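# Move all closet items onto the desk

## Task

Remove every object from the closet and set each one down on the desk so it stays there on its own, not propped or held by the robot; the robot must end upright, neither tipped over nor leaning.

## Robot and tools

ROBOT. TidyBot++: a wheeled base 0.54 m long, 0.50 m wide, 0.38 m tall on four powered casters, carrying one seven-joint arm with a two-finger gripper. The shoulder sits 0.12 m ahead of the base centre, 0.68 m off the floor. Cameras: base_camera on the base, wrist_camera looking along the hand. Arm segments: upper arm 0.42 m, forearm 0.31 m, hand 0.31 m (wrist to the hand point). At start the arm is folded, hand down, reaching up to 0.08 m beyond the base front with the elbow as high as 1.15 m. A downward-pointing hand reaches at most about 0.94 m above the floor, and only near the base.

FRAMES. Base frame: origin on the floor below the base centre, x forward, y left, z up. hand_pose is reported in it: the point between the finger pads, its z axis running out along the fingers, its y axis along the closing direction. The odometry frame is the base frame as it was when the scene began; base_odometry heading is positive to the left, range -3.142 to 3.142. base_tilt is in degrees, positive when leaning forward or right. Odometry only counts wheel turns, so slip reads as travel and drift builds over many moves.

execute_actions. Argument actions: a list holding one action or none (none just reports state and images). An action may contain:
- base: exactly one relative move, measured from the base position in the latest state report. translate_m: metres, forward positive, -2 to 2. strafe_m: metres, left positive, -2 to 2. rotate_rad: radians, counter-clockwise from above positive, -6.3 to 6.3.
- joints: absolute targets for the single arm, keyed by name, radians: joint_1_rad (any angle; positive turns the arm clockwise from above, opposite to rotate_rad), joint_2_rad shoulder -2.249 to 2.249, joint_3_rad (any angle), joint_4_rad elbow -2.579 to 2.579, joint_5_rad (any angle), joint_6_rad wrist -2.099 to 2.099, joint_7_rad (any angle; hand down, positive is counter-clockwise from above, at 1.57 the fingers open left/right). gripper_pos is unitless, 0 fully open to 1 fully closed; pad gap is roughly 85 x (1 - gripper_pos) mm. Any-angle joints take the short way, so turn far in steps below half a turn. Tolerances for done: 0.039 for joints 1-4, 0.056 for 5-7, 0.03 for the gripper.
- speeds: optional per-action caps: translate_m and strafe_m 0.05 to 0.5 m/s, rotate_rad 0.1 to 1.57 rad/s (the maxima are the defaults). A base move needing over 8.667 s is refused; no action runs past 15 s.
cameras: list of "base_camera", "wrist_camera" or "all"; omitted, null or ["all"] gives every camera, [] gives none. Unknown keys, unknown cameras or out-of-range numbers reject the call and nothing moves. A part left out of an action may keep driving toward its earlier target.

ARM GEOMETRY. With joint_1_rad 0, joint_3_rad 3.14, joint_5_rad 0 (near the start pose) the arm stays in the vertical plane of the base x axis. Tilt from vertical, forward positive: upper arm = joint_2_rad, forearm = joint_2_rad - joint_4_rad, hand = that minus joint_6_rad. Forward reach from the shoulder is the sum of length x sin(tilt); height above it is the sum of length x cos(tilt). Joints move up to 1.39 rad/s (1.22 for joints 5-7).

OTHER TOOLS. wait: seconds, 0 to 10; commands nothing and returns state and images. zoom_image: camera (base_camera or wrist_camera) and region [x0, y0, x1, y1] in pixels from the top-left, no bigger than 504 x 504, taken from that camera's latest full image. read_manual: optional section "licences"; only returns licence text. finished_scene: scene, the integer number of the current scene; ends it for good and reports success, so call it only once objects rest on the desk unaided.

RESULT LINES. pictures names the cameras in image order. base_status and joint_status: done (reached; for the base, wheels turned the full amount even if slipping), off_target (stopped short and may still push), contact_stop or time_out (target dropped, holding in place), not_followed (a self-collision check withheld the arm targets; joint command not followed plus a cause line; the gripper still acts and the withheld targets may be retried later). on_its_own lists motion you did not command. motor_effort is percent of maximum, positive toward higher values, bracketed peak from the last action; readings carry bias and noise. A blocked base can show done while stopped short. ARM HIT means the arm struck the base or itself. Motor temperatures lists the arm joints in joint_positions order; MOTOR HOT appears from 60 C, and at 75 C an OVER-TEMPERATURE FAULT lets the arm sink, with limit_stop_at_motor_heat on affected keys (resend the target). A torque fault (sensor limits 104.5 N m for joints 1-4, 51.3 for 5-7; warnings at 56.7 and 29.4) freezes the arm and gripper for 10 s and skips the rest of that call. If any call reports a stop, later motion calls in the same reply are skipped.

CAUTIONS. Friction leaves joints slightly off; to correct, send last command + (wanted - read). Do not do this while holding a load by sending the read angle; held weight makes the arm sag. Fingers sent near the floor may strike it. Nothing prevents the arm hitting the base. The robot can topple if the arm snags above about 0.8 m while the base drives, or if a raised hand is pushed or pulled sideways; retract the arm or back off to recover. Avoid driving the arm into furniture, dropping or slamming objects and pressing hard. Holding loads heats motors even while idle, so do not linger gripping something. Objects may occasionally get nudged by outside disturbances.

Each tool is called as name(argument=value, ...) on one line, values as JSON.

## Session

execute_actions(actions=[{"joints":{"joint_6_rad":0.55}}], cameras=["wrist_camera"])

execute_actions(actions=[{"base":{"rotate_rad":-2.09}}], cameras=["wrist_camera"])

execute_actions(actions=[{"base":{"rotate_rad":-2.09}}], cameras=["wrist_camera"])

Scene clock: 1.67 s.
Motor temperatures (°C, as the motors report them): [34 31 26 32 35 38 45]
base_odometry: x=+0.000 y=+0.000 heading=+0.000 (m, m, rad; odometry frame)
base_tilt: forward=-0.1 right=+0.7 (deg)
base_status: not commanded
joint_positions: joint_1_rad=-0.042 joint_2_rad=-0.364 joint_3_rad=+3.149 joint_4_rad=-2.504 joint_5_rad=+0.006 joint_6_rad=+0.528 joint_7_rad=+1.590 gripper_pos=+0.000
joint_status: all done
motor_effort: joint_1_rad=+0(0) joint_2_rad=-7(6) joint_3_rad=+0(1) joint_4_rad=+17(17) joint_5_rad=-1(1) joint_6_rad=+9(9) joint_7_rad=+1(0) (%)
hand_pose: x=+0.5448 y=+0.0163 z=+0.8929 quat_wxyz=(-0.006, +0.721, +0.021, +0.693) (m; base frame)
pictures: wrist_camera
Images, in order (width x height): wrist_camera 644x476.

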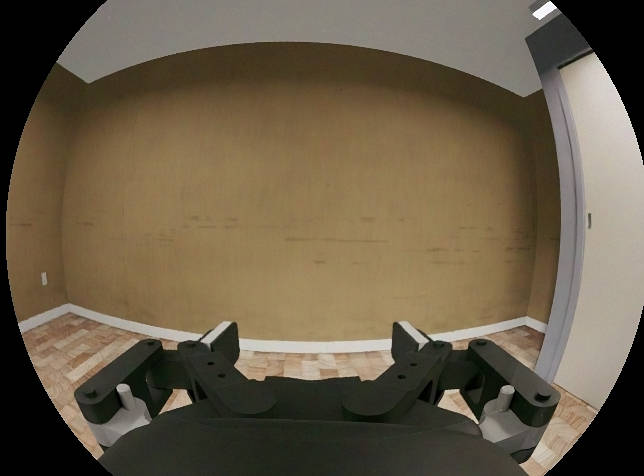

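Scene clock: 4.27 s.
Motor temperatures (°C, as the motors report them): [34 30 26 32 35 38 45]
base_odometry: x=+0.000 y=+0.000 heading=-2.089 (m, m, rad; odometry frame)
base_tilt: forward=-0.1 right=+0.7 (deg)
base_status: done
joint_positions: joint_1_rad=-0.042 joint_2_rad=-0.364 joint_3_rad=+3.149 joint_4_rad=-2.504 joint_5_rad=+0.006 joint_6_rad=+0.528 joint_7_rad=+1.590 gripper_pos=+0.000
joint_status: not commanded
motor_effort: joint_1_rad=+1(1) joint_2_rad=-7(7) joint_3_rad=+1(2) joint_4_rad=+17(17) joint_5_rad=-1(2) joint_6_rad=+9(9) joint_7_rad=+0(1) (%)
hand_pose: x=+0.5448 y=+0.0163 z=+0.8929 quat_wxyz=(-0.006, +0.721, +0.021, +0.693) (m; base frame)
pictures: wrist_camera
Images, in order (width x height): wrist_camera 644x476.

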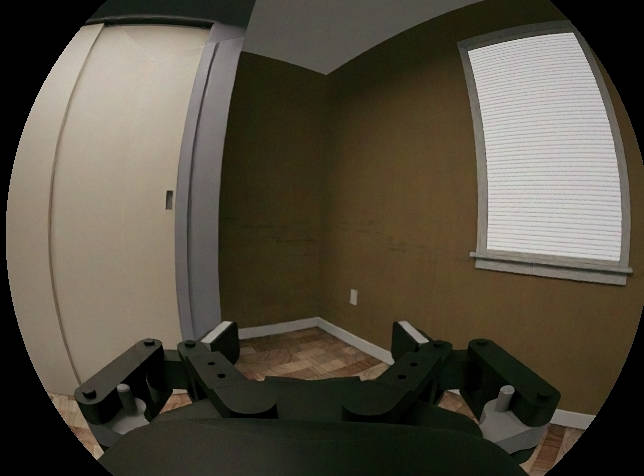

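Scene clock: 6.87 s.
Motor temperatures (°C, as the motors report them): [34 30 26 32 35 38 45]
base_odometry: x=+0.000 y=+0.000 heading=+2.104 (m, m, rad; odometry frame)
base_tilt: forward=-0.1 right=+0.7 (deg)
base_status: done
joint_positions: joint_1_rad=-0.042 joint_2_rad=-0.364 joint_3_rad=+3.149 joint_4_rad=-2.504 joint_5_rad=+0.006 joint_6_rad=+0.528 joint_7_rad=+1.590 gripper_pos=+0.000
joint_status: not commanded
motor_effort: joint_1_rad=+0(1) joint_2_rad=-6(8) joint_3_rad=+1(2) joint_4_rad=+17(17) joint_5_rad=-1(2) joint_6_rad=+9(9) joint_7_rad=+1(0) (%)
hand_pose: x=+0.5448 y=+0.0163 z=+0.8929 quat_wxyz=(-0.006, +0.721, +0.021, +0.693) (m; base frame)
pictures: wrist_camera
Images, in order (width x height): wrist_camera 644x476.

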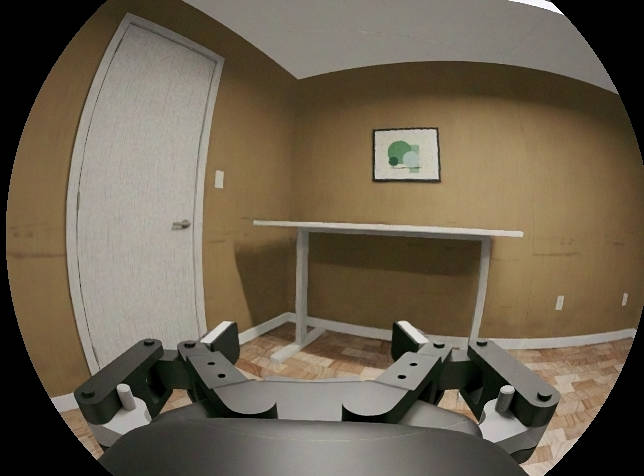

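execute_actions(actions=[{"base":{"rotate_rad":2.61},"joints":{"joint_1_rad":0,"joint_2_rad":-0.2,"joint_3_rad":3.14,"joint_4_rad":-1.87,"joint_5_rad":0,"joint_6_rad":0.10,"joint_7_rad":1.57,"gripper_pos":1}}])

Scene clock: 13.57 s.
Motor temperatures (°C, as the motors report them): [34 30 26 32 35 38 45]
base_odometry: x=+0.000 y=+0.000 heading=-1.569 (m, m, rad; odometry frame)
base_tilt: forward=+0.0 right=+0.7 (deg)
base_status: done
joint_positions: joint_1_rad=-0.012 joint_2_rad=-0.211 joint_3_rad=+3.145 joint_4_rad=-1.888 joint_5_rad=+0.006 joint_6_rad=+0.143 joint_7_rad=+1.590 gripper_pos=+0.999
joint_status: all done
motor_effort: joint_1_rad=+1(2) joint_2_rad=-15(18) joint_3_rad=+0(1) joint_4_rad=+19(20) joint_5_rad=-1(1) joint_6_rad=+9(9) joint_7_rad=+0(0) (%)
hand_pose: x=+0.6545 y=+0.0061 z=+1.0714 quat_wxyz=(+0.005, +0.694, +0.012, +0.720) (m; base frame)
pictures: base_camera, wrist_camera
Images, in order (width x height): base_camera 644x364, wrist_camera 644x476.

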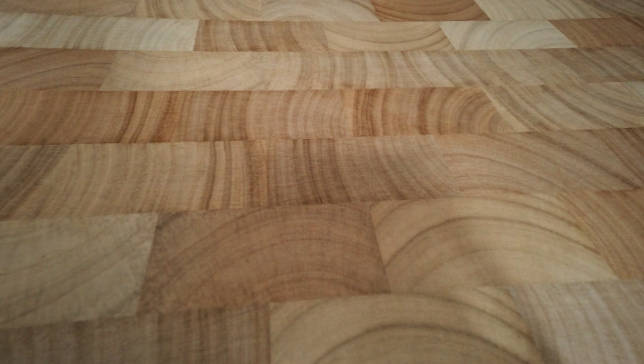

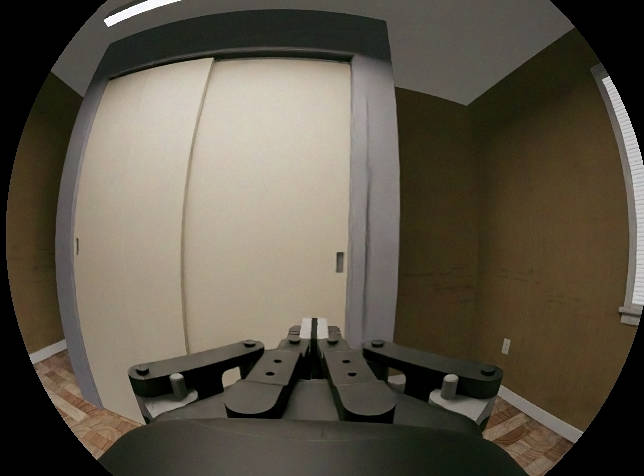

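execute_actions(actions=[{"base":{"strafe_m":-0.1}}], cameras=[])

execute_actions(actions=[{"base":{"translate_m":0.6}}])

Scene clock: 20.57 s.
Motor temperatures (°C, as the motors report them): [34 30 26 32 35 38 45]
base_odometry: x=-0.100 y=+0.000 heading=-1.568 (m, m, rad; odometry frame)
base_tilt: forward=-0.1 right=+0.7 (deg)
base_status: done
joint_positions: joint_1_rad=-0.009 joint_2_rad=-0.211 joint_3_rad=+3.145 joint_4_rad=-1.888 joint_5_rad=+0.006 joint_6_rad=+0.142 joint_7_rad=+1.590 gripper_pos=+0.999
joint_status: not commanded
motor_effort: joint_1_rad=+0(1) joint_2_rad=-15(16) joint_3_rad=+1(2) joint_4_rad=+19(20) joint_5_rad=-1(1) joint_6_rad=+9(9) joint_7_rad=+1(1) (%)
hand_pose: x=+0.6545 y=+0.0048 z=+1.0713 quat_wxyz=(+0.006, +0.694, +0.011, +0.720) (m; base frame)
pictures: none
No camera images: the call's "cameras" was empty. Leave "cameras" out to get every camera's image.

Scene clock: 23.13 s.
Motor temperatures (°C, as the motors report them): [34 30 26 32 35 38 45]
base_odometry: x=-0.099 y=-0.601 heading=-1.569 (m, m, rad; odometry frame)
base_tilt: forward=-0.1 right=+0.6 (deg)
base_status: done
joint_positions: joint_1_rad=-0.009 joint_2_rad=-0.210 joint_3_rad=+3.145 joint_4_rad=-1.887 joint_5_rad=+0.006 joint_6_rad=+0.139 joint_7_rad=+1.590 gripper_pos=+0.999
joint_status: not commanded
motor_effort: joint_1_rad=+0(1) joint_2_rad=-15(19) joint_3_rad=+1(2) joint_4_rad=+19(21) joint_5_rad=-1(1) joint_6_rad=+9(9) joint_7_rad=+0(1) (%)
hand_pose: x=+0.6549 y=+0.0048 z=+1.0706 quat_wxyz=(+0.006, +0.695, +0.011, +0.719) (m; base frame)
pictures: base_camera, wrist_camera
Images, in order (width x height): base_camera 644x364, wrist_camera 644x476.

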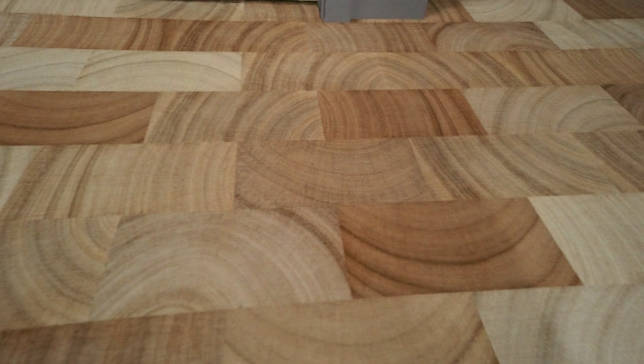

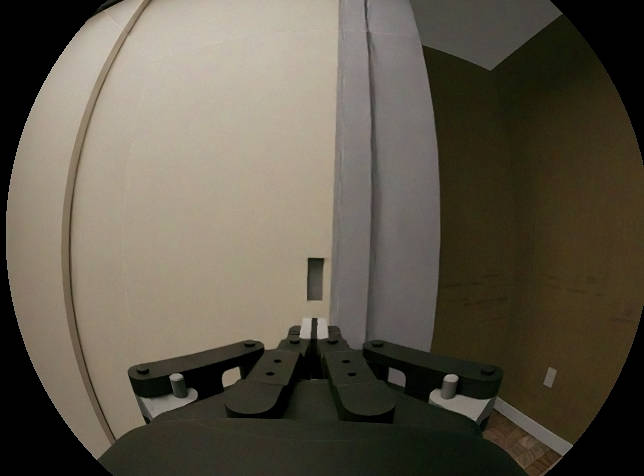

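execute_actions(actions=[{"base":{"translate_m":0.27},"joints":{"joint_6_rad":0.0,"joint_7_rad":3.14}}], cameras=["wrist_camera"])

Scene clock: 28.13 s.
Motor temperatures (°C, as the motors report them): [34 30 26 32 35 38 45]
base_odometry: x=-0.099 y=-0.871 heading=-1.569 (m, m, rad; odometry frame)
base_tilt: forward=-0.1 right=+0.7 (deg)
base_status: done
joint_positions: joint_1_rad=-0.009 joint_2_rad=-0.204 joint_3_rad=+3.145 joint_4_rad=-1.886 joint_5_rad=+0.006 joint_6_rad=+0.042 joint_7_rad=+3.126 gripper_pos=+0.999
joint_status: all done
motor_effort: joint_1_rad=+0(0) joint_2_rad=-15(19) joint_3_rad=+1(1) joint_4_rad=+19(20) joint_5_rad=-1(1) joint_6_rad=+9(10) joint_7_rad=+0(1) (%)
hand_pose: x=+0.6569 y=+0.0046 z=+1.0372 quat_wxyz=(+0.478, +0.518, +0.516, +0.486) (m; base frame)
pictures: wrist_camera
Images, in order (width x height): wrist_camera 644x476.

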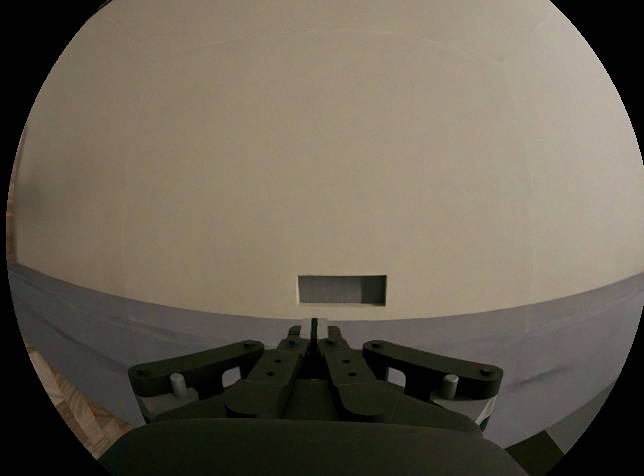

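execute_actions(actions=[{"base":{"strafe_m":0.007},"joints":{"joint_6_rad":0.15}}], cameras=[])

execute_actions(actions=[{"base":{"translate_m":0.125},"speeds":{"translate_m":0.07}}], cameras=["wrist_camera"])

execute_actions(actions=[{"base":{"strafe_m":0.1},"speeds":{"strafe_m":0.07}}], cameras=["wrist_camera"])

Scene clock: 35.23 s.
Motor temperatures (°C, as the motors report them): [34 30 26 32 35 38 45]
base_odometry: x=-0.092 y=-0.871 heading=-1.569 (m, m, rad; odometry frame)
base_tilt: forward=-0.1 right=+0.7 (deg)
base_status: done
joint_positions: joint_1_rad=-0.009 joint_2_rad=-0.204 joint_3_rad=+3.144 joint_4_rad=-1.883 joint_5_rad=+0.006 joint_6_rad=+0.116 joint_7_rad=+3.126 gripper_pos=+0.999
joint_status: all done
motor_effort: joint_1_rad=+0(1) joint_2_rad=-16(17) joint_3_rad=+1(2) joint_4_rad=+19(21) joint_5_rad=-1(1) joint_6_rad=+9(10) joint_7_rad=+1(0) (%)
hand_pose: x=+0.6577 y=+0.0049 z=+1.0622 quat_wxyz=(+0.497, +0.499, +0.497, +0.506) (m; base frame)
pictures: none
No camera images: the call's "cameras" was empty. Leave "cameras" out to get every camera's image.

Scene clock: 37.43 s.
Motor temperatures (°C, as the motors report them): [34 30 26 32 35 38 45]
base_odometry: x=-0.091 y=-0.996 heading=-1.569 (m, m, rad; odometry frame)
base_tilt: forward=-0.1 right=+0.6 (deg)
base_status: done
joint_positions: joint_1_rad=-0.009 joint_2_rad=-0.208 joint_3_rad=+3.144 joint_4_rad=-1.883 joint_5_rad=+0.006 joint_6_rad=+0.117 joint_7_rad=+3.126 gripper_pos=+0.999
joint_status: not commanded
motor_effort: joint_1_rad=+0(2) joint_2_rad=-15(17) joint_3_rad=+0(1) joint_4_rad=+19(24) joint_5_rad=-1(1) joint_6_rad=+9(11) joint_7_rad=+0(1) (%)
hand_pose: x=+0.6562 y=+0.0049 z=+1.0648 quat_wxyz=(+0.499, +0.498, +0.496, +0.508) (m; base frame)
pictures: wrist_camera
Images, in order (width x height): wrist_camera 644x476.

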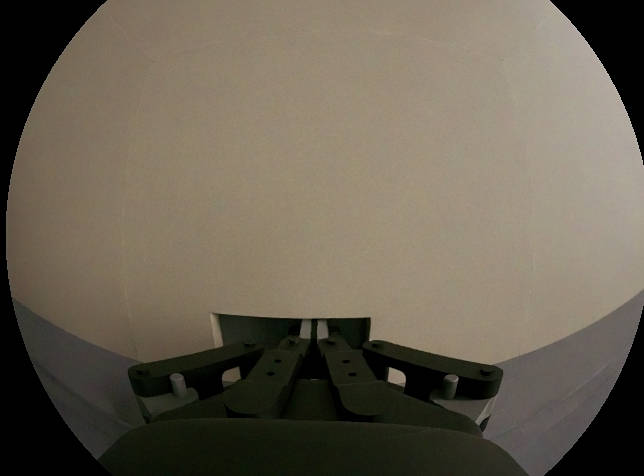

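Scene clock: 39.37 s.
Motor temperatures (°C, as the motors report them): [34 30 26 32 35 38 45]
base_odometry: x=+0.009 y=-0.996 heading=-1.569 (m, m, rad; odometry frame)
base_tilt: forward=-0.1 right=+0.7 (deg)
base_status: done
joint_positions: joint_1_rad=+0.020 joint_2_rad=-0.223 joint_3_rad=+3.157 joint_4_rad=-1.895 joint_5_rad=+0.006 joint_6_rad=+0.117 joint_7_rad=+3.126 gripper_pos=+0.999
joint_status: not commanded
motor_effort: joint_1_rad=-3(7) joint_2_rad=-6(16) joint_3_rad=-2(7) joint_4_rad=+28(28) joint_5_rad=-1(1) joint_6_rad=+16(16) joint_7_rad=-1(0) (%)
hand_pose: x=+0.6500 y=-0.0186 z=+1.0648 quat_wxyz=(+0.509, +0.508, +0.484, +0.498) (m; base frame)
pictures: wrist_camera
Images, in order (width x height): wrist_camera 644x476.

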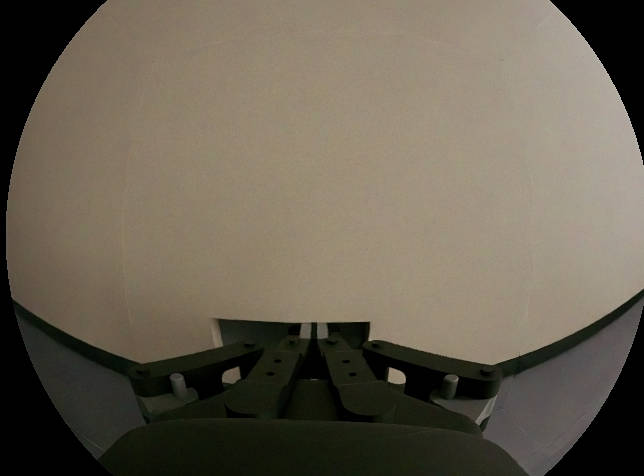

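Same drift; back 0.012–0.018 per step.

execute_actions(actions=[{"base":{"translate_m":-0.012}}], cameras=[])

execute_actions(actions=[{"base":{"strafe_m":0.15},"speeds":{"strafe_m":0.08}}], cameras=[])

execute_actions(actions=[{"base":{"translate_m":-0.018}}], cameras=[])

execute_actions(actions=[{"base":{"strafe_m":0.15},"speeds":{"strafe_m":0.08}}], cameras=[])

execute_actions(actions=[{"base":{"translate_m":-0.018}}], cameras=[])

execute_actions(actions=[{"base":{"strafe_m":0.15},"speeds":{"strafe_m":0.08}}], cameras=["wrist_camera"])

Scene clock: 50.90 s.
Motor temperatures (°C, as the motors report them): [34 30 26 32 35 38 45]
base_odometry: x=+0.009 y=-0.984 heading=-1.569 (m, m, rad; odometry frame)
base_tilt: forward=-0.1 right=+0.6 (deg)
base_status: done
joint_positions: joint_1_rad=+0.018 joint_2_rad=-0.201 joint_3_rad=+3.156 joint_4_rad=-1.871 joint_5_rad=+0.006 joint_6_rad=+0.117 joint_7_rad=+3.126 gripper_pos=+0.999
joint_status: not commanded
motor_effort: joint_1_rad=-2(2) joint_2_rad=-15(18) joint_3_rad=-2(2) joint_4_rad=+20(27) joint_5_rad=-1(1) joint_6_rad=+9(15) joint_7_rad=+1(0) (%)
hand_pose: x=+0.6588 y=-0.0168 z=+1.0685 quat_wxyz=(+0.509, +0.506, +0.485, +0.500) (m; base frame)
pictures: none
No camera images: the call's "cameras" was empty. Leave "cameras" out to get every camera's image.

Scene clock: 53.30 s.
Motor temperatures (°C, as the motors report them): [34 30 26 32 35 38 45]
base_odometry: x=+0.159 y=-0.984 heading=-1.569 (m, m, rad; odometry frame)
base_tilt: forward=-0.1 right=+0.7 (deg)
base_status: done
joint_positions: joint_1_rad=+0.022 joint_2_rad=-0.230 joint_3_rad=+3.159 joint_4_rad=-1.896 joint_5_rad=+0.006 joint_6_rad=+0.117 joint_7_rad=+3.126 gripper_pos=+0.999
joint_status: not commanded
motor_effort: joint_1_rad=-3(8) joint_2_rad=-4(16) joint_3_rad=-1(7) joint_4_rad=+28(28) joint_5_rad=-1(0) joint_6_rad=+16(16) joint_7_rad=+0(0) (%)
hand_pose: x=+0.6469 y=-0.0206 z=+1.0683 quat_wxyz=(+0.512, +0.507, +0.482, +0.499) (m; base frame)
pictures: none
No camera images: the call's "cameras" was empty. Leave "cameras" out to get every camera's image.

Scene clock: 54.03 s.
Motor temperatures (°C, as the motors report them): [34 30 26 32 35 38 45]
base_odometry: x=+0.159 y=-0.966 heading=-1.569 (m, m, rad; odometry frame)
base_tilt: forward=-0.1 right=+0.7 (deg)
base_status: done
joint_positions: joint_1_rad=+0.019 joint_2_rad=-0.200 joint_3_rad=+3.157 joint_4_rad=-1.869 joint_5_rad=+0.006 joint_6_rad=+0.117 joint_7_rad=+3.126 gripper_pos=+0.999
joint_status: not commanded
motor_effort: joint_1_rad=-1(3) joint_2_rad=-16(18) joint_3_rad=-1(2) joint_4_rad=+19(27) joint_5_rad=-1(1) joint_6_rad=+9(15) joint_7_rad=+0(1) (%)
hand_pose: x=+0.6596 y=-0.0182 z=+1.0692 quat_wxyz=(+0.510, +0.507, +0.484, +0.499) (m; base frame)
pictures: none
No camera images: the call's "cameras" was empty. Leave "cameras" out to get every camera's image.

Scene clock: 56.43 s.
Motor temperatures (°C, as the motors report them): [34 30 26 32 35 38 45]
base_odometry: x=+0.309 y=-0.965 heading=-1.569 (m, m, rad; odometry frame)
base_tilt: forward=-0.1 right=+0.7 (deg)
base_status: done
joint_positions: joint_1_rad=+0.021 joint_2_rad=-0.226 joint_3_rad=+3.158 joint_4_rad=-1.891 joint_5_rad=+0.006 joint_6_rad=+0.117 joint_7_rad=+3.126 gripper_pos=+0.999
joint_status: not commanded
motor_effort: joint_1_rad=-3(8) joint_2_rad=-5(17) joint_3_rad=-2(7) joint_4_rad=+27(27) joint_5_rad=-1(0) joint_6_rad=+15(15) joint_7_rad=-1(0) (%)
hand_pose: x=+0.6489 y=-0.0195 z=+1.0689 quat_wxyz=(+0.511, +0.507, +0.482, +0.500) (m; base frame)
pictures: none
No camera images: the call's "cameras" was empty. Leave "cameras" out to get every camera's image.

Scene clock: 57.17 s.
Motor temperatures (°C, as the motors report them): [34 30 26 32 35 38 45]
base_odometry: x=+0.309 y=-0.947 heading=-1.569 (m, m, rad; odometry frame)
base_tilt: forward=-0.1 right=+0.6 (deg)
base_status: done
joint_positions: joint_1_rad=+0.018 joint_2_rad=-0.200 joint_3_rad=+3.156 joint_4_rad=-1.869 joint_5_rad=+0.006 joint_6_rad=+0.117 joint_7_rad=+3.126 gripper_pos=+0.999
joint_status: not commanded
motor_effort: joint_1_rad=-1(3) joint_2_rad=-14(18) joint_3_rad=-1(2) joint_4_rad=+19(26) joint_5_rad=-1(1) joint_6_rad=+9(14) joint_7_rad=+0(0) (%)
hand_pose: x=+0.6596 y=-0.0172 z=+1.0690 quat_wxyz=(+0.509, +0.506, +0.484, +0.500) (m; base frame)
pictures: none
No camera images: the call's "cameras" was empty. Leave "cameras" out to get every camera's image.

Scene clock: 59.57 s.
Motor temperatures (°C, as the motors report them): [34 30 26 32 35 38 45]
base_odometry: x=+0.459 y=-0.947 heading=-1.569 (m, m, rad; odometry frame)
base_tilt: forward=-0.1 right=+0.7 (deg)
base_status: done
joint_positions: joint_1_rad=+0.021 joint_2_rad=-0.222 joint_3_rad=+3.157 joint_4_rad=-1.888 joint_5_rad=+0.006 joint_6_rad=+0.117 joint_7_rad=+3.126 gripper_pos=+0.999
joint_status: not commanded
motor_effort: joint_1_rad=-3(8) joint_2_rad=-6(17) joint_3_rad=-2(7) joint_4_rad=+26(27) joint_5_rad=-1(0) joint_6_rad=+14(15) joint_7_rad=+0(1) (%)
hand_pose: x=+0.6504 y=-0.0188 z=+1.0689 quat_wxyz=(+0.511, +0.506, +0.483, +0.500) (m; base frame)
pictures: wrist_camera
Images, in order (width x height): wrist_camera 644x476.

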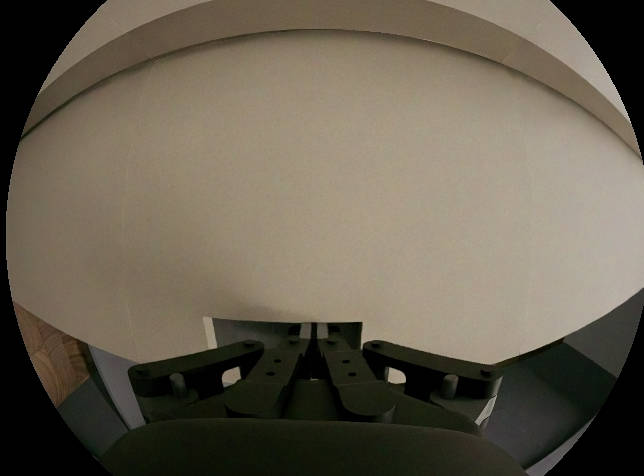

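execute_actions(actions=[{"base":{"translate_m":-0.015}}], cameras=[])

execute_actions(actions=[{"base":{"strafe_m":0.1},"speeds":{"strafe_m":0.08}}], cameras=[])

execute_actions(actions=[{"base":{"strafe_m":-0.015}}], cameras=[])

execute_actions(actions=[{"base":{"translate_m":-0.35}}], cameras=[])

execute_actions(actions=[{"base":{"strafe_m":-0.33},"joints":{"joint_7_rad":1.57,"joint_6_rad":-0.25,"gripper_pos":0}}], cameras=["wrist_camera"])

Scene clock: 68.60 s.
Motor temperatures (°C, as the motors report them): [34 30 26 32 35 38 45]
base_odometry: x=+0.460 y=-0.932 heading=-1.569 (m, m, rad; odometry frame)
base_tilt: forward=-0.1 right=+0.7 (deg)
base_status: done
joint_positions: joint_1_rad=+0.018 joint_2_rad=-0.200 joint_3_rad=+3.156 joint_4_rad=-1.869 joint_5_rad=+0.006 joint_6_rad=+0.117 joint_7_rad=+3.126 gripper_pos=+0.999
joint_status: not commanded
motor_effort: joint_1_rad=-3(2) joint_2_rad=-16(18) joint_3_rad=-2(2) joint_4_rad=+20(26) joint_5_rad=-1(1) joint_6_rad=+9(13) joint_7_rad=+0(0) (%)
hand_pose: x=+0.6593 y=-0.0166 z=+1.0693 quat_wxyz=(+0.509, +0.506, +0.484, +0.500) (m; base frame)
pictures: none
No camera images: the call's "cameras" was empty. Leave "cameras" out to get every camera's image.

Scene clock: 70.37 s.
Motor temperatures (°C, as the motors report them): [34 30 26 32 35 38 45]
base_odometry: x=+0.560 y=-0.931 heading=-1.569 (m, m, rad; odometry frame)
base_tilt: forward=-0.1 right=+0.7 (deg)
base_status: done
joint_positions: joint_1_rad=+0.019 joint_2_rad=-0.213 joint_3_rad=+3.157 joint_4_rad=-1.881 joint_5_rad=+0.006 joint_6_rad=+0.117 joint_7_rad=+3.126 gripper_pos=+0.999
joint_status: not commanded
motor_effort: joint_1_rad=-1(8) joint_2_rad=-8(17) joint_3_rad=-1(7) joint_4_rad=+25(25) joint_5_rad=-1(0) joint_6_rad=+13(13) joint_7_rad=+0(1) (%)
hand_pose: x=+0.6540 y=-0.0180 z=+1.0692 quat_wxyz=(+0.510, +0.506, +0.483, +0.500) (m; base frame)
pictures: none
No camera images: the call's "cameras" was empty. Leave "cameras" out to get every camera's image.

Scene clock: 71.03 s.
Motor temperatures (°C, as the motors report them): [34 30 26 32 35 38 45]
base_odometry: x=+0.545 y=-0.931 heading=-1.569 (m, m, rad; odometry frame)
base_tilt: forward=-0.1 right=+0.6 (deg)
base_status: done
joint_positions: joint_1_rad=+0.007 joint_2_rad=-0.213 joint_3_rad=+3.144 joint_4_rad=-1.881 joint_5_rad=+0.006 joint_6_rad=+0.117 joint_7_rad=+3.126 gripper_pos=+0.999
joint_status: not commanded
motor_effort: joint_1_rad=-1(3) joint_2_rad=-9(10) joint_3_rad=+0(4) joint_4_rad=+22(25) joint_5_rad=-1(2) joint_6_rad=+11(13) joint_7_rad=+0(0) (%)
hand_pose: x=+0.6541 y=-0.0034 z=+1.0692 quat_wxyz=(+0.505, +0.499, +0.490, +0.506) (m; base frame)
pictures: none
No camera images: the call's "cameras" was empty. Leave "cameras" out to get every camera's image.

Scene clock: 73.07 s.
Motor temperatures (°C, as the motors report them): [34 30 26 32 35 38 45]
base_odometry: x=+0.544 y=-0.581 heading=-1.570 (m, m, rad; odometry frame)
base_tilt: forward=+0.0 right=+0.7 (deg)
base_status: done
joint_positions: joint_1_rad=+0.007 joint_2_rad=-0.201 joint_3_rad=+3.144 joint_4_rad=-1.876 joint_5_rad=+0.006 joint_6_rad=+0.117 joint_7_rad=+3.126 gripper_pos=+0.999
joint_status: not commanded
motor_effort: joint_1_rad=+0(1) joint_2_rad=-15(20) joint_3_rad=+0(2) joint_4_rad=+20(21) joint_5_rad=-1(1) joint_6_rad=+9(10) joint_7_rad=-1(0) (%)
hand_pose: x=+0.6590 y=-0.0034 z=+1.0650 quat_wxyz=(+0.503, +0.501, +0.492, +0.504) (m; base frame)
pictures: none
No camera images: the call's "cameras" was empty. Leave "cameras" out to get every camera's image.

Scene clock: 75.07 s.
Motor temperatures (°C, as the motors report them): [34 30 26 32 35 38 45]
base_odometry: x=+0.214 y=-0.581 heading=-1.571 (m, m, rad; odometry frame)
base_tilt: forward=-0.1 right=+0.7 (deg)
base_status: done
joint_positions: joint_1_rad=+0.006 joint_2_rad=-0.201 joint_3_rad=+3.144 joint_4_rad=-1.876 joint_5_rad=+0.006 joint_6_rad=-0.212 joint_7_rad=+1.584 gripper_pos=+0.000
joint_status: all done
motor_effort: joint_1_rad=+0(2) joint_2_rad=-15(15) joint_3_rad=+1(1) joint_4_rad=+19(20) joint_5_rad=-1(1) joint_6_rad=+8(9) joint_7_rad=+1(0) (%)
hand_pose: x=+0.6436 y=-0.0038 z=+0.9642 quat_wxyz=(+0.008, +0.810, +0.004, +0.587) (m; base frame)
pictures: wrist_camera
Images, in order (width x height): wrist_camera 644x476.

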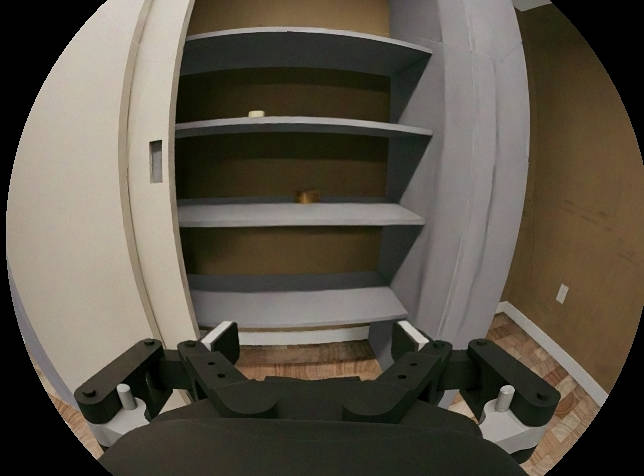

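execute_actions(actions=[{"base":{"translate_m":0.1},"joints":{"joint_2_rad":0.3,"joint_4_rad":-1.34,"joint_6_rad":-0.13}}], cameras=["wrist_camera"])

Scene clock: 88.47 s.
Motor temperatures (°C, as the motors report them): [34 30 26 32 35 38 45]
base_odometry: x=+0.214 y=-0.681 heading=-1.571 (m, m, rad; odometry frame)
base_tilt: forward=+0.0 right=+0.6 (deg)
base_status: done
joint_positions: joint_1_rad=+0.006 joint_2_rad=+0.283 joint_3_rad=+3.144 joint_4_rad=-1.361 joint_5_rad=+0.006 joint_6_rad=-0.172 joint_7_rad=+1.584 gripper_pos=+0.000
joint_status: all done
motor_effort: joint_1_rad=+0(1) joint_2_rad=-35(35) joint_3_rad=+0(1) joint_4_rad=+19(21) joint_5_rad=-1(1) joint_6_rad=+9(8) joint_7_rad=+0(0) (%)
hand_pose: x=+0.8520 y=-0.0052 z=+0.9869 quat_wxyz=(+0.009, +0.788, +0.004, +0.615) (m; base frame)
pictures: wrist_camera
Images, in order (width x height): wrist_camera 644x476.

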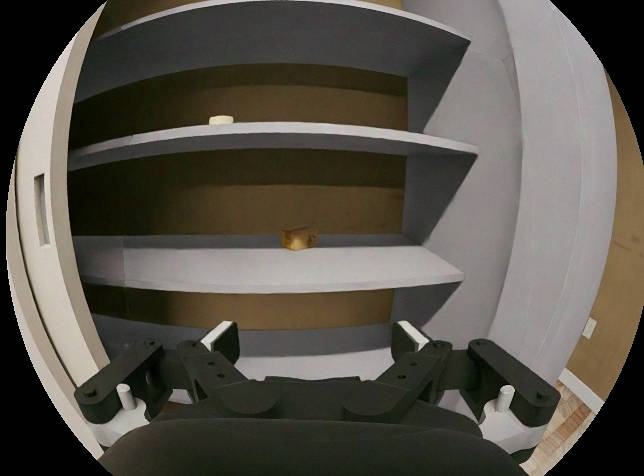

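execute_actions(actions=[{"base":{"strafe_m":0.04}}], cameras=[])

execute_actions(actions=[{"base":{"translate_m":0.36}}], cameras=["wrist_camera"])

Scene clock: 96.50 s.
Motor temperatures (°C, as the motors report them): [34 30 26 32 35 38 45]
base_odometry: x=+0.254 y=-0.682 heading=-1.571 (m, m, rad; odometry frame)
base_tilt: forward=-0.1 right=+0.6 (deg)
base_status: done
joint_positions: joint_1_rad=-0.001 joint_2_rad=+0.283 joint_3_rad=+3.143 joint_4_rad=-1.361 joint_5_rad=+0.006 joint_6_rad=-0.171 joint_7_rad=+1.584 gripper_pos=+0.000
joint_status: not commanded
motor_effort: joint_1_rad=+1(4) joint_2_rad=-35(36) joint_3_rad=+0(2) joint_4_rad=+19(20) joint_5_rad=-1(1) joint_6_rad=+8(9) joint_7_rad=+0(1) (%)
hand_pose: x=+0.8521 y=+0.0007 z=+0.9876 quat_wxyz=(+0.007, +0.788, +0.007, +0.616) (m; base frame)
pictures: none
No camera images: the call's "cameras" was empty. Leave "cameras" out to get every camera's image.

Scene clock: 98.57 s.
Motor temperatures (°C, as the motors report them): [34 30 26 32 35 38 45]
base_odometry: x=+0.254 y=-1.042 heading=-1.570 (m, m, rad; odometry frame)
base_tilt: forward=-0.1 right=+0.6 (deg)
base_status: done
joint_positions: joint_1_rad=-0.001 joint_2_rad=+0.292 joint_3_rad=+3.143 joint_4_rad=-1.357 joint_5_rad=+0.006 joint_6_rad=-0.169 joint_7_rad=+1.584 gripper_pos=+0.000
joint_status: not commanded
motor_effort: joint_1_rad=-1(2) joint_2_rad=-36(38) joint_3_rad=+0(1) joint_4_rad=+19(21) joint_5_rad=-1(1) joint_6_rad=+9(9) joint_7_rad=+0(1) (%)
hand_pose: x=+0.8554 y=+0.0007 z=+0.9838 quat_wxyz=(+0.007, +0.789, +0.007, +0.614) (m; base frame)
pictures: wrist_camera
Images, in order (width x height): wrist_camera 644x476.

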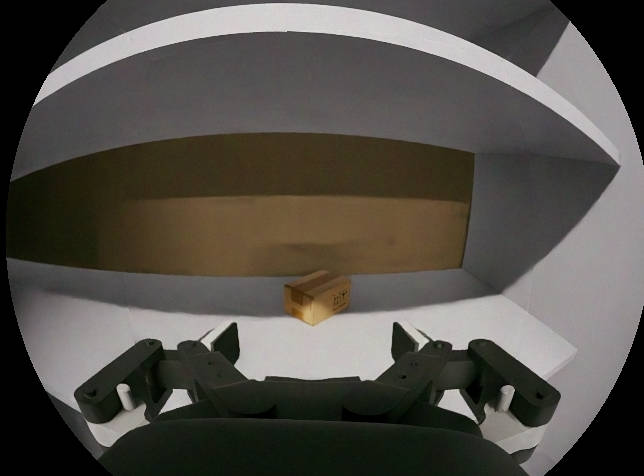

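execute_actions(actions=[{"base":{"strafe_m":0.015},"joints":{"joint_6_rad":-0.42}}], cameras=[])

execute_actions(actions=[{"base":{"translate_m":0.13},"speeds":{"translate_m":0.12}}], cameras=["wrist_camera"])

Scene clock: 107.33 s.
Motor temperatures (°C, as the motors report them): [34 30 26 32 35 38 45]
base_odometry: x=+0.269 y=-1.042 heading=-1.571 (m, m, rad; odometry frame)
base_tilt: forward=-0.1 right=+0.6 (deg)
base_status: done
joint_positions: joint_1_rad=-0.003 joint_2_rad=+0.295 joint_3_rad=+3.143 joint_4_rad=-1.350 joint_5_rad=+0.006 joint_6_rad=-0.396 joint_7_rad=+1.584 gripper_pos=+0.000
joint_status: all done
motor_effort: joint_1_rad=+1(3) joint_2_rad=-34(36) joint_3_rad=+0(2) joint_4_rad=+19(20) joint_5_rad=-1(1) joint_6_rad=+8(9) joint_7_rad=+0(0) (%)
hand_pose: x=+0.8323 y=+0.0019 z=+0.9199 quat_wxyz=(+0.006, +0.852, +0.008, +0.523) (m; base frame)
pictures: none
No camera images: the call's "cameras" was empty. Leave "cameras" out to get every camera's image.

Scene clock: 109.03 s.
Motor temperatures (°C, as the motors report them): [34 30 26 32 35 38 45]
base_odometry: x=+0.269 y=-1.172 heading=-1.570 (m, m, rad; odometry frame)
base_tilt: forward=-0.1 right=+0.7 (deg)
base_status: done
joint_positions: joint_1_rad=-0.003 joint_2_rad=+0.295 joint_3_rad=+3.143 joint_4_rad=-1.350 joint_5_rad=+0.006 joint_6_rad=-0.396 joint_7_rad=+1.584 gripper_pos=+0.000
joint_status: not commanded
motor_effort: joint_1_rad=+0(2) joint_2_rad=-34(38) joint_3_rad=+0(1) joint_4_rad=+19(21) joint_5_rad=-1(1) joint_6_rad=+8(9) joint_7_rad=+0(0) (%)
hand_pose: x=+0.8323 y=+0.0019 z=+0.9199 quat_wxyz=(+0.006, +0.852, +0.008, +0.523) (m; base frame)
pictures: wrist_camera
Images, in order (width x height): wrist_camera 644x476.

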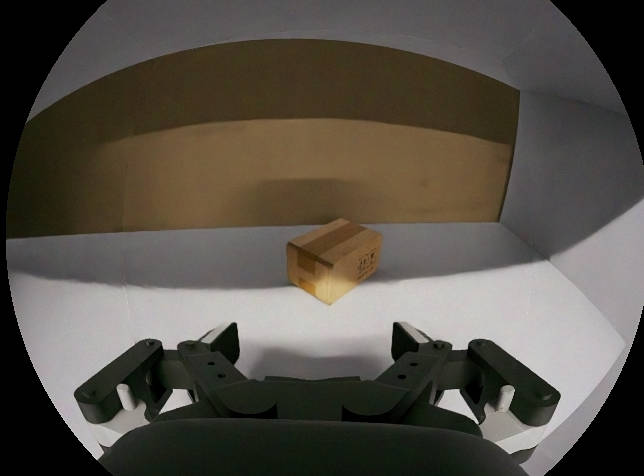

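execute_actions(actions=[{"base":{"strafe_m":-0.01},"joints":{"joint_2_rad":0.355}}], cameras=[])

execute_actions(actions=[{"base":{"translate_m":0.12},"speeds":{"translate_m":0.08}}], cameras=["wrist_camera"])

execute_actions(actions=[{"joints":{"gripper_pos":1}}], cameras=["wrist_camera"])

Scene clock: 117.03 s.
Motor temperatures (°C, as the motors report them): [34 30 26 32 35 38 45]
base_odometry: x=+0.260 y=-1.172 heading=-1.570 (m, m, rad; odometry frame)
base_tilt: forward=-0.1 right=+0.7 (deg)
base_status: done
joint_positions: joint_1_rad=-0.001 joint_2_rad=+0.338 joint_3_rad=+3.143 joint_4_rad=-1.350 joint_5_rad=+0.006 joint_6_rad=-0.396 joint_7_rad=+1.584 gripper_pos=+0.000
joint_status: all done
motor_effort: joint_1_rad=+0(4) joint_2_rad=-37(37) joint_3_rad=+0(2) joint_4_rad=+19(20) joint_5_rad=-1(1) joint_6_rad=+8(8) joint_7_rad=+0(0) (%)
hand_pose: x=+0.8419 y=+0.0006 z=+0.8889 quat_wxyz=(+0.006, +0.863, +0.007, +0.504) (m; base frame)
pictures: none
No camera images: the call's "cameras" was empty. Leave "cameras" out to get every camera's image.

Scene clock: 119.03 s.
Motor temperatures (°C, as the motors report them): [34 30 26 32 35 38 45]
base_odometry: x=+0.259 y=-1.292 heading=-1.570 (m, m, rad; odometry frame)
base_tilt: forward=+0.0 right=+0.7 (deg)
base_status: done
joint_positions: joint_1_rad=-0.001 joint_2_rad=+0.341 joint_3_rad=+3.143 joint_4_rad=-1.350 joint_5_rad=+0.006 joint_6_rad=-0.396 joint_7_rad=+1.584 gripper_pos=+0.000
joint_status: not commanded
motor_effort: joint_1_rad=-1(3) joint_2_rad=-35(39) joint_3_rad=+0(2) joint_4_rad=+19(20) joint_5_rad=-1(1) joint_6_rad=+8(8) joint_7_rad=+0(0) (%)
hand_pose: x=+0.8425 y=+0.0006 z=+0.8868 quat_wxyz=(+0.006, +0.864, +0.007, +0.503) (m; base frame)
pictures: wrist_camera
Images, in order (width x height): wrist_camera 644x476.

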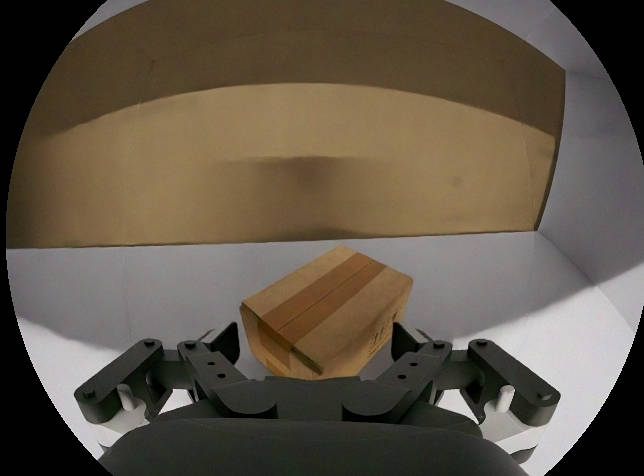

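Scene clock: 120.13 s.
Motor temperatures (°C, as the motors report them): [34 30 26 32 35 38 45]
base_odometry: x=+0.259 y=-1.292 heading=-1.570 (m, m, rad; odometry frame)
base_tilt: forward=-0.1 right=+0.7 (deg)
base_status: not commanded
joint_positions: joint_1_rad=-0.001 joint_2_rad=+0.341 joint_3_rad=+3.143 joint_4_rad=-1.347 joint_5_rad=+0.006 joint_6_rad=-0.396 joint_7_rad=+1.584 gripper_pos=+0.998
joint_status: all done
motor_effort: joint_1_rad=+0(1) joint_2_rad=-36(37) joint_3_rad=+0(1) joint_4_rad=+19(19) joint_5_rad=-1(1) joint_6_rad=+8(8) joint_7_rad=+0(1) (%)
hand_pose: x=+0.8430 y=+0.0006 z=+0.8885 quat_wxyz=(+0.006, +0.864, +0.007, +0.504) (m; base frame)
pictures: wrist_camera
Images, in order (width x height): wrist_camera 644x476.

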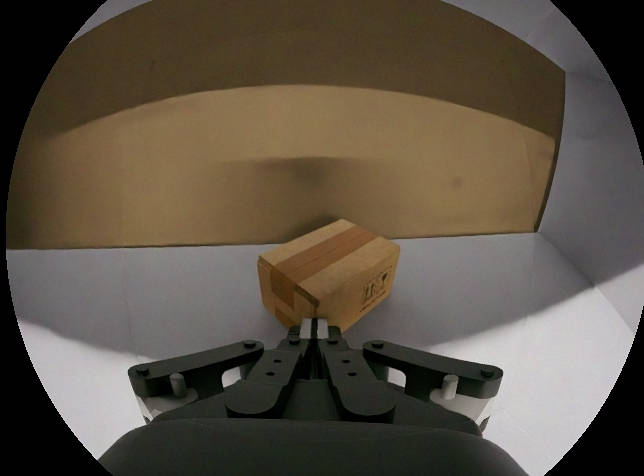

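execute_actions(actions=[{"base":{"strafe_m":0.07},"speeds":{"strafe_m":0.1}}], cameras=[])

execute_actions(actions=[{"base":{"translate_m":0.05},"speeds":{"translate_m":0.08}}], cameras=["wrist_camera"])

execute_actions(actions=[{"base":{"strafe_m":-0.07},"speeds":{"strafe_m":0.05}}], cameras=[])

execute_actions(actions=[{"base":{"translate_m":-0.12},"speeds":{"translate_m":0.12}}], cameras=["wrist_camera"])

Scene clock: 129.47 s.
Motor temperatures (°C, as the motors report them): [34 30 26 32 35 38 45]
base_odometry: x=+0.330 y=-1.293 heading=-1.570 (m, m, rad; odometry frame)
base_tilt: forward=-0.1 right=+0.7 (deg)
base_status: done
joint_positions: joint_1_rad=-0.001 joint_2_rad=+0.341 joint_3_rad=+3.142 joint_4_rad=-1.347 joint_5_rad=+0.006 joint_6_rad=-0.396 joint_7_rad=+1.584 gripper_pos=+0.999
joint_status: not commanded
motor_effort: joint_1_rad=+0(4) joint_2_rad=-36(37) joint_3_rad=+0(2) joint_4_rad=+19(19) joint_5_rad=-1(1) joint_6_rad=+8(8) joint_7_rad=+1(1) (%)
hand_pose: x=+0.8430 y=+0.0008 z=+0.8885 quat_wxyz=(+0.006, +0.864, +0.008, +0.504) (m; base frame)
pictures: none
No camera images: the call's "cameras" was empty. Leave "cameras" out to get every camera's image.

Scene clock: 132.10 s.
Motor temperatures (°C, as the motors report them): [34 30 26 32 35 38 45]
base_odometry: x=+0.328 y=-1.325 heading=-1.569 (m, m, rad; odometry frame)
base_tilt: forward=-0.1 right=+0.7 (deg)
base_status: translate_m time_out (by the wheels' count: +0.033 of +0.050)
joint_positions: joint_1_rad=-0.001 joint_2_rad=+0.346 joint_3_rad=+3.143 joint_4_rad=-1.346 joint_5_rad=+0.006 joint_6_rad=-0.397 joint_7_rad=+1.584 gripper_pos=+0.999
joint_status: not commanded
motor_effort: joint_1_rad=-1(4) joint_2_rad=-37(53) joint_3_rad=-1(2) joint_4_rad=+19(23) joint_5_rad=-1(1) joint_6_rad=+8(9) joint_7_rad=+0(0) (%)
hand_pose: x=+0.8441 y=+0.0004 z=+0.8858 quat_wxyz=(+0.006, +0.865, +0.007, +0.502) (m; base frame)
pictures: wrist_camera
Images, in order (width x height): wrist_camera 644x476.

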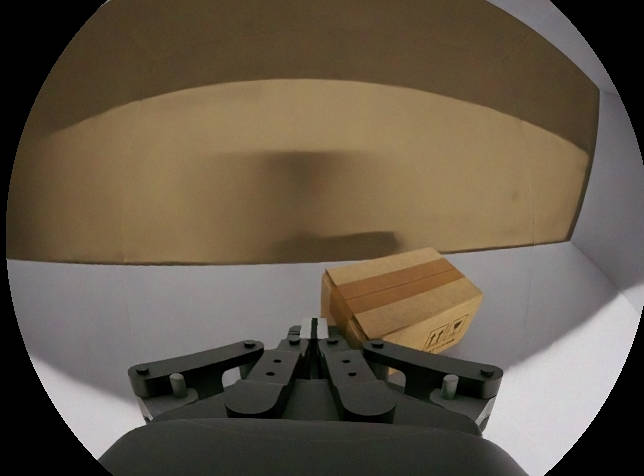

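not run: a stop came earlier in this reply.

not run: a stop came earlier in this reply.

execute_actions(actions=[{"base":{"translate_m":-0.01}}], cameras=[])

execute_actions(actions=[{"base":{"strafe_m":-0.07},"speeds":{"strafe_m":0.05}}], cameras=[])

execute_actions(actions=[{"base":{"translate_m":-0.12},"speeds":{"translate_m":0.12}}], cameras=["wrist_camera"])

Scene clock: 139.00 s.
Motor temperatures (°C, as the motors report them): [34 30 26 32 35 38 45]
base_odometry: x=+0.328 y=-1.315 heading=-1.569 (m, m, rad; odometry frame)
base_tilt: forward=-0.1 right=+0.6 (deg)
base_status: done
joint_positions: joint_1_rad=-0.001 joint_2_rad=+0.346 joint_3_rad=+3.143 joint_4_rad=-1.346 joint_5_rad=+0.006 joint_6_rad=-0.397 joint_7_rad=+1.584 gripper_pos=+0.999
joint_status: not commanded
motor_effort: joint_1_rad=+0(0) joint_2_rad=-36(40) joint_3_rad=+0(0) joint_4_rad=+19(19) joint_5_rad=-1(1) joint_6_rad=+7(8) joint_7_rad=+0(0) (%)
hand_pose: x=+0.8443 y=+0.0004 z=+0.8852 quat_wxyz=(+0.006, +0.865, +0.007, +0.502) (m; base frame)
pictures: none
No camera images: the call's "cameras" was empty. Leave "cameras" out to get every camera's image.

Scene clock: 140.87 s.
Motor temperatures (°C, as the motors report them): [34 31 26 32 35 38 45]
base_odometry: x=+0.258 y=-1.315 heading=-1.568 (m, m, rad; odometry frame)
base_tilt: forward=-0.1 right=+0.7 (deg)
base_status: done
joint_positions: joint_1_rad=-0.001 joint_2_rad=+0.346 joint_3_rad=+3.143 joint_4_rad=-1.346 joint_5_rad=+0.006 joint_6_rad=-0.397 joint_7_rad=+1.584 gripper_pos=+0.999
joint_status: not commanded
motor_effort: joint_1_rad=+0(4) joint_2_rad=-36(38) joint_3_rad=+0(3) joint_4_rad=+19(20) joint_5_rad=-1(1) joint_6_rad=+8(8) joint_7_rad=+0(0) (%)
hand_pose: x=+0.8443 y=+0.0005 z=+0.8852 quat_wxyz=(+0.006, +0.865, +0.007, +0.502) (m; base frame)
pictures: none
No camera images: the call's "cameras" was empty. Leave "cameras" out to get every camera's image.

Scene clock: 142.47 s.
Motor temperatures (°C, as the motors report them): [34 31 26 32 35 38 45]
base_odometry: x=+0.258 y=-1.195 heading=-1.568 (m, m, rad; odometry frame)
base_tilt: forward=-0.1 right=+0.7 (deg)
base_status: done
joint_positions: joint_1_rad=-0.001 joint_2_rad=+0.347 joint_3_rad=+3.143 joint_4_rad=-1.346 joint_5_rad=+0.006 joint_6_rad=-0.397 joint_7_rad=+1.584 gripper_pos=+0.999
joint_status: not commanded
motor_effort: joint_1_rad=+1(2) joint_2_rad=-36(39) joint_3_rad=+0(0) joint_4_rad=+19(20) joint_5_rad=-1(1) joint_6_rad=+7(8) joint_7_rad=+1(1) (%)
hand_pose: x=+0.8444 y=+0.0005 z=+0.8847 quat_wxyz=(+0.006, +0.865, +0.007, +0.502) (m; base frame)
pictures: wrist_camera
Images, in order (width x height): wrist_camera 644x476.

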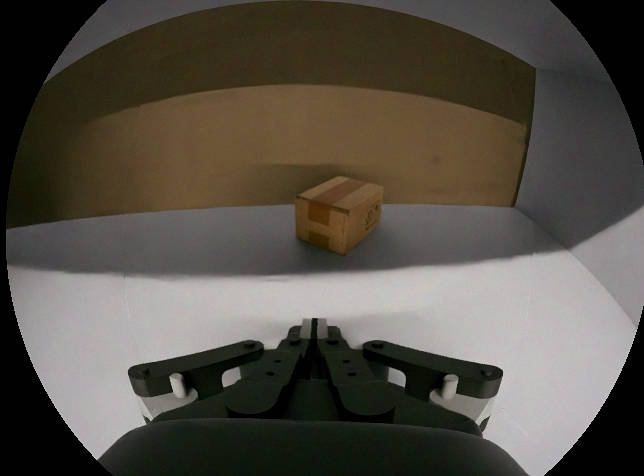

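execute_actions(actions=[{"base":{"strafe_m":-0.02},"joints":{"gripper_pos":0}}], cameras=[])

execute_actions(actions=[{"base":{"translate_m":0.17},"speeds":{"translate_m":0.08}}], cameras=["wrist_camera"])

execute_actions(actions=[{"joints":{"gripper_pos":1}}], cameras=["wrist_camera"])

Scene clock: 151.20 s.
Motor temperatures (°C, as the motors report them): [34 31 26 32 35 38 45]
base_odometry: x=+0.237 y=-1.195 heading=-1.569 (m, m, rad; odometry frame)
base_tilt: forward=-0.1 right=+0.7 (deg)
base_status: done
joint_positions: joint_1_rad=+0.005 joint_2_rad=+0.347 joint_3_rad=+3.142 joint_4_rad=-1.346 joint_5_rad=+0.006 joint_6_rad=-0.397 joint_7_rad=+1.584 gripper_pos=+0.000
joint_status: all done
motor_effort: joint_1_rad=+0(5) joint_2_rad=-36(39) joint_3_rad=+0(3) joint_4_rad=+19(20) joint_5_rad=-1(1) joint_6_rad=+8(8) joint_7_rad=+0(0) (%)
hand_pose: x=+0.8444 y=-0.0032 z=+0.8847 quat_wxyz=(+0.007, +0.865, +0.005, +0.502) (m; base frame)
pictures: none
No camera images: the call's "cameras" was empty. Leave "cameras" out to get every camera's image.

Scene clock: 153.83 s.
Motor temperatures (°C, as the motors report them): [34 31 26 32 35 38 45]
base_odometry: x=+0.238 y=-1.365 heading=-1.569 (m, m, rad; odometry frame)
base_tilt: forward=-0.1 right=+0.6 (deg)
base_status: done
joint_positions: joint_1_rad=+0.005 joint_2_rad=+0.347 joint_3_rad=+3.142 joint_4_rad=-1.346 joint_5_rad=+0.006 joint_6_rad=-0.397 joint_7_rad=+1.584 gripper_pos=+0.000
joint_status: not commanded
motor_effort: joint_1_rad=+1(1) joint_2_rad=-36(39) joint_3_rad=+1(1) joint_4_rad=+19(20) joint_5_rad=-1(1) joint_6_rad=+7(8) joint_7_rad=+1(1) (%)
hand_pose: x=+0.8445 y=-0.0032 z=+0.8845 quat_wxyz=(+0.007, +0.865, +0.005, +0.502) (m; base frame)
pictures: wrist_camera
Images, in order (width x height): wrist_camera 644x476.

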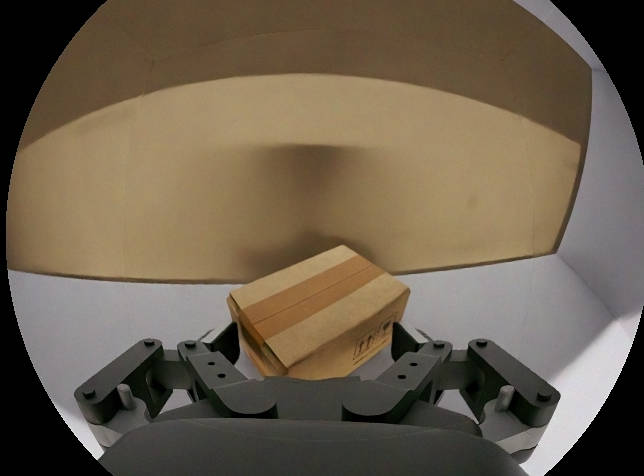

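Scene clock: 154.97 s.
Motor temperatures (°C, as the motors report them): [34 31 26 32 35 38 45]
base_odometry: x=+0.238 y=-1.365 heading=-1.569 (m, m, rad; odometry frame)
base_tilt: forward=-0.1 right=+0.7 (deg)
base_status: not commanded
joint_positions: joint_1_rad=+0.003 joint_2_rad=+0.345 joint_3_rad=+3.142 joint_4_rad=-1.344 joint_5_rad=+0.006 joint_6_rad=-0.402 joint_7_rad=+1.584 gripper_pos=+0.998
joint_status: all done
motor_effort: joint_1_rad=+0(3) joint_2_rad=-37(38) joint_3_rad=+0(2) joint_4_rad=+19(22) joint_5_rad=-1(0) joint_6_rad=+8(13) joint_7_rad=+0(0) (%)
hand_pose: x=+0.8434 y=-0.0019 z=+0.8860 quat_wxyz=(+0.007, +0.865, +0.006, +0.501) (m; base frame)
pictures: wrist_camera
Images, in order (width x height): wrist_camera 644x476.

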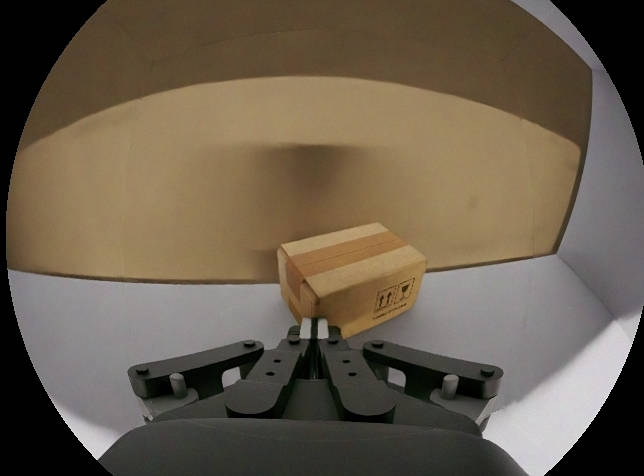

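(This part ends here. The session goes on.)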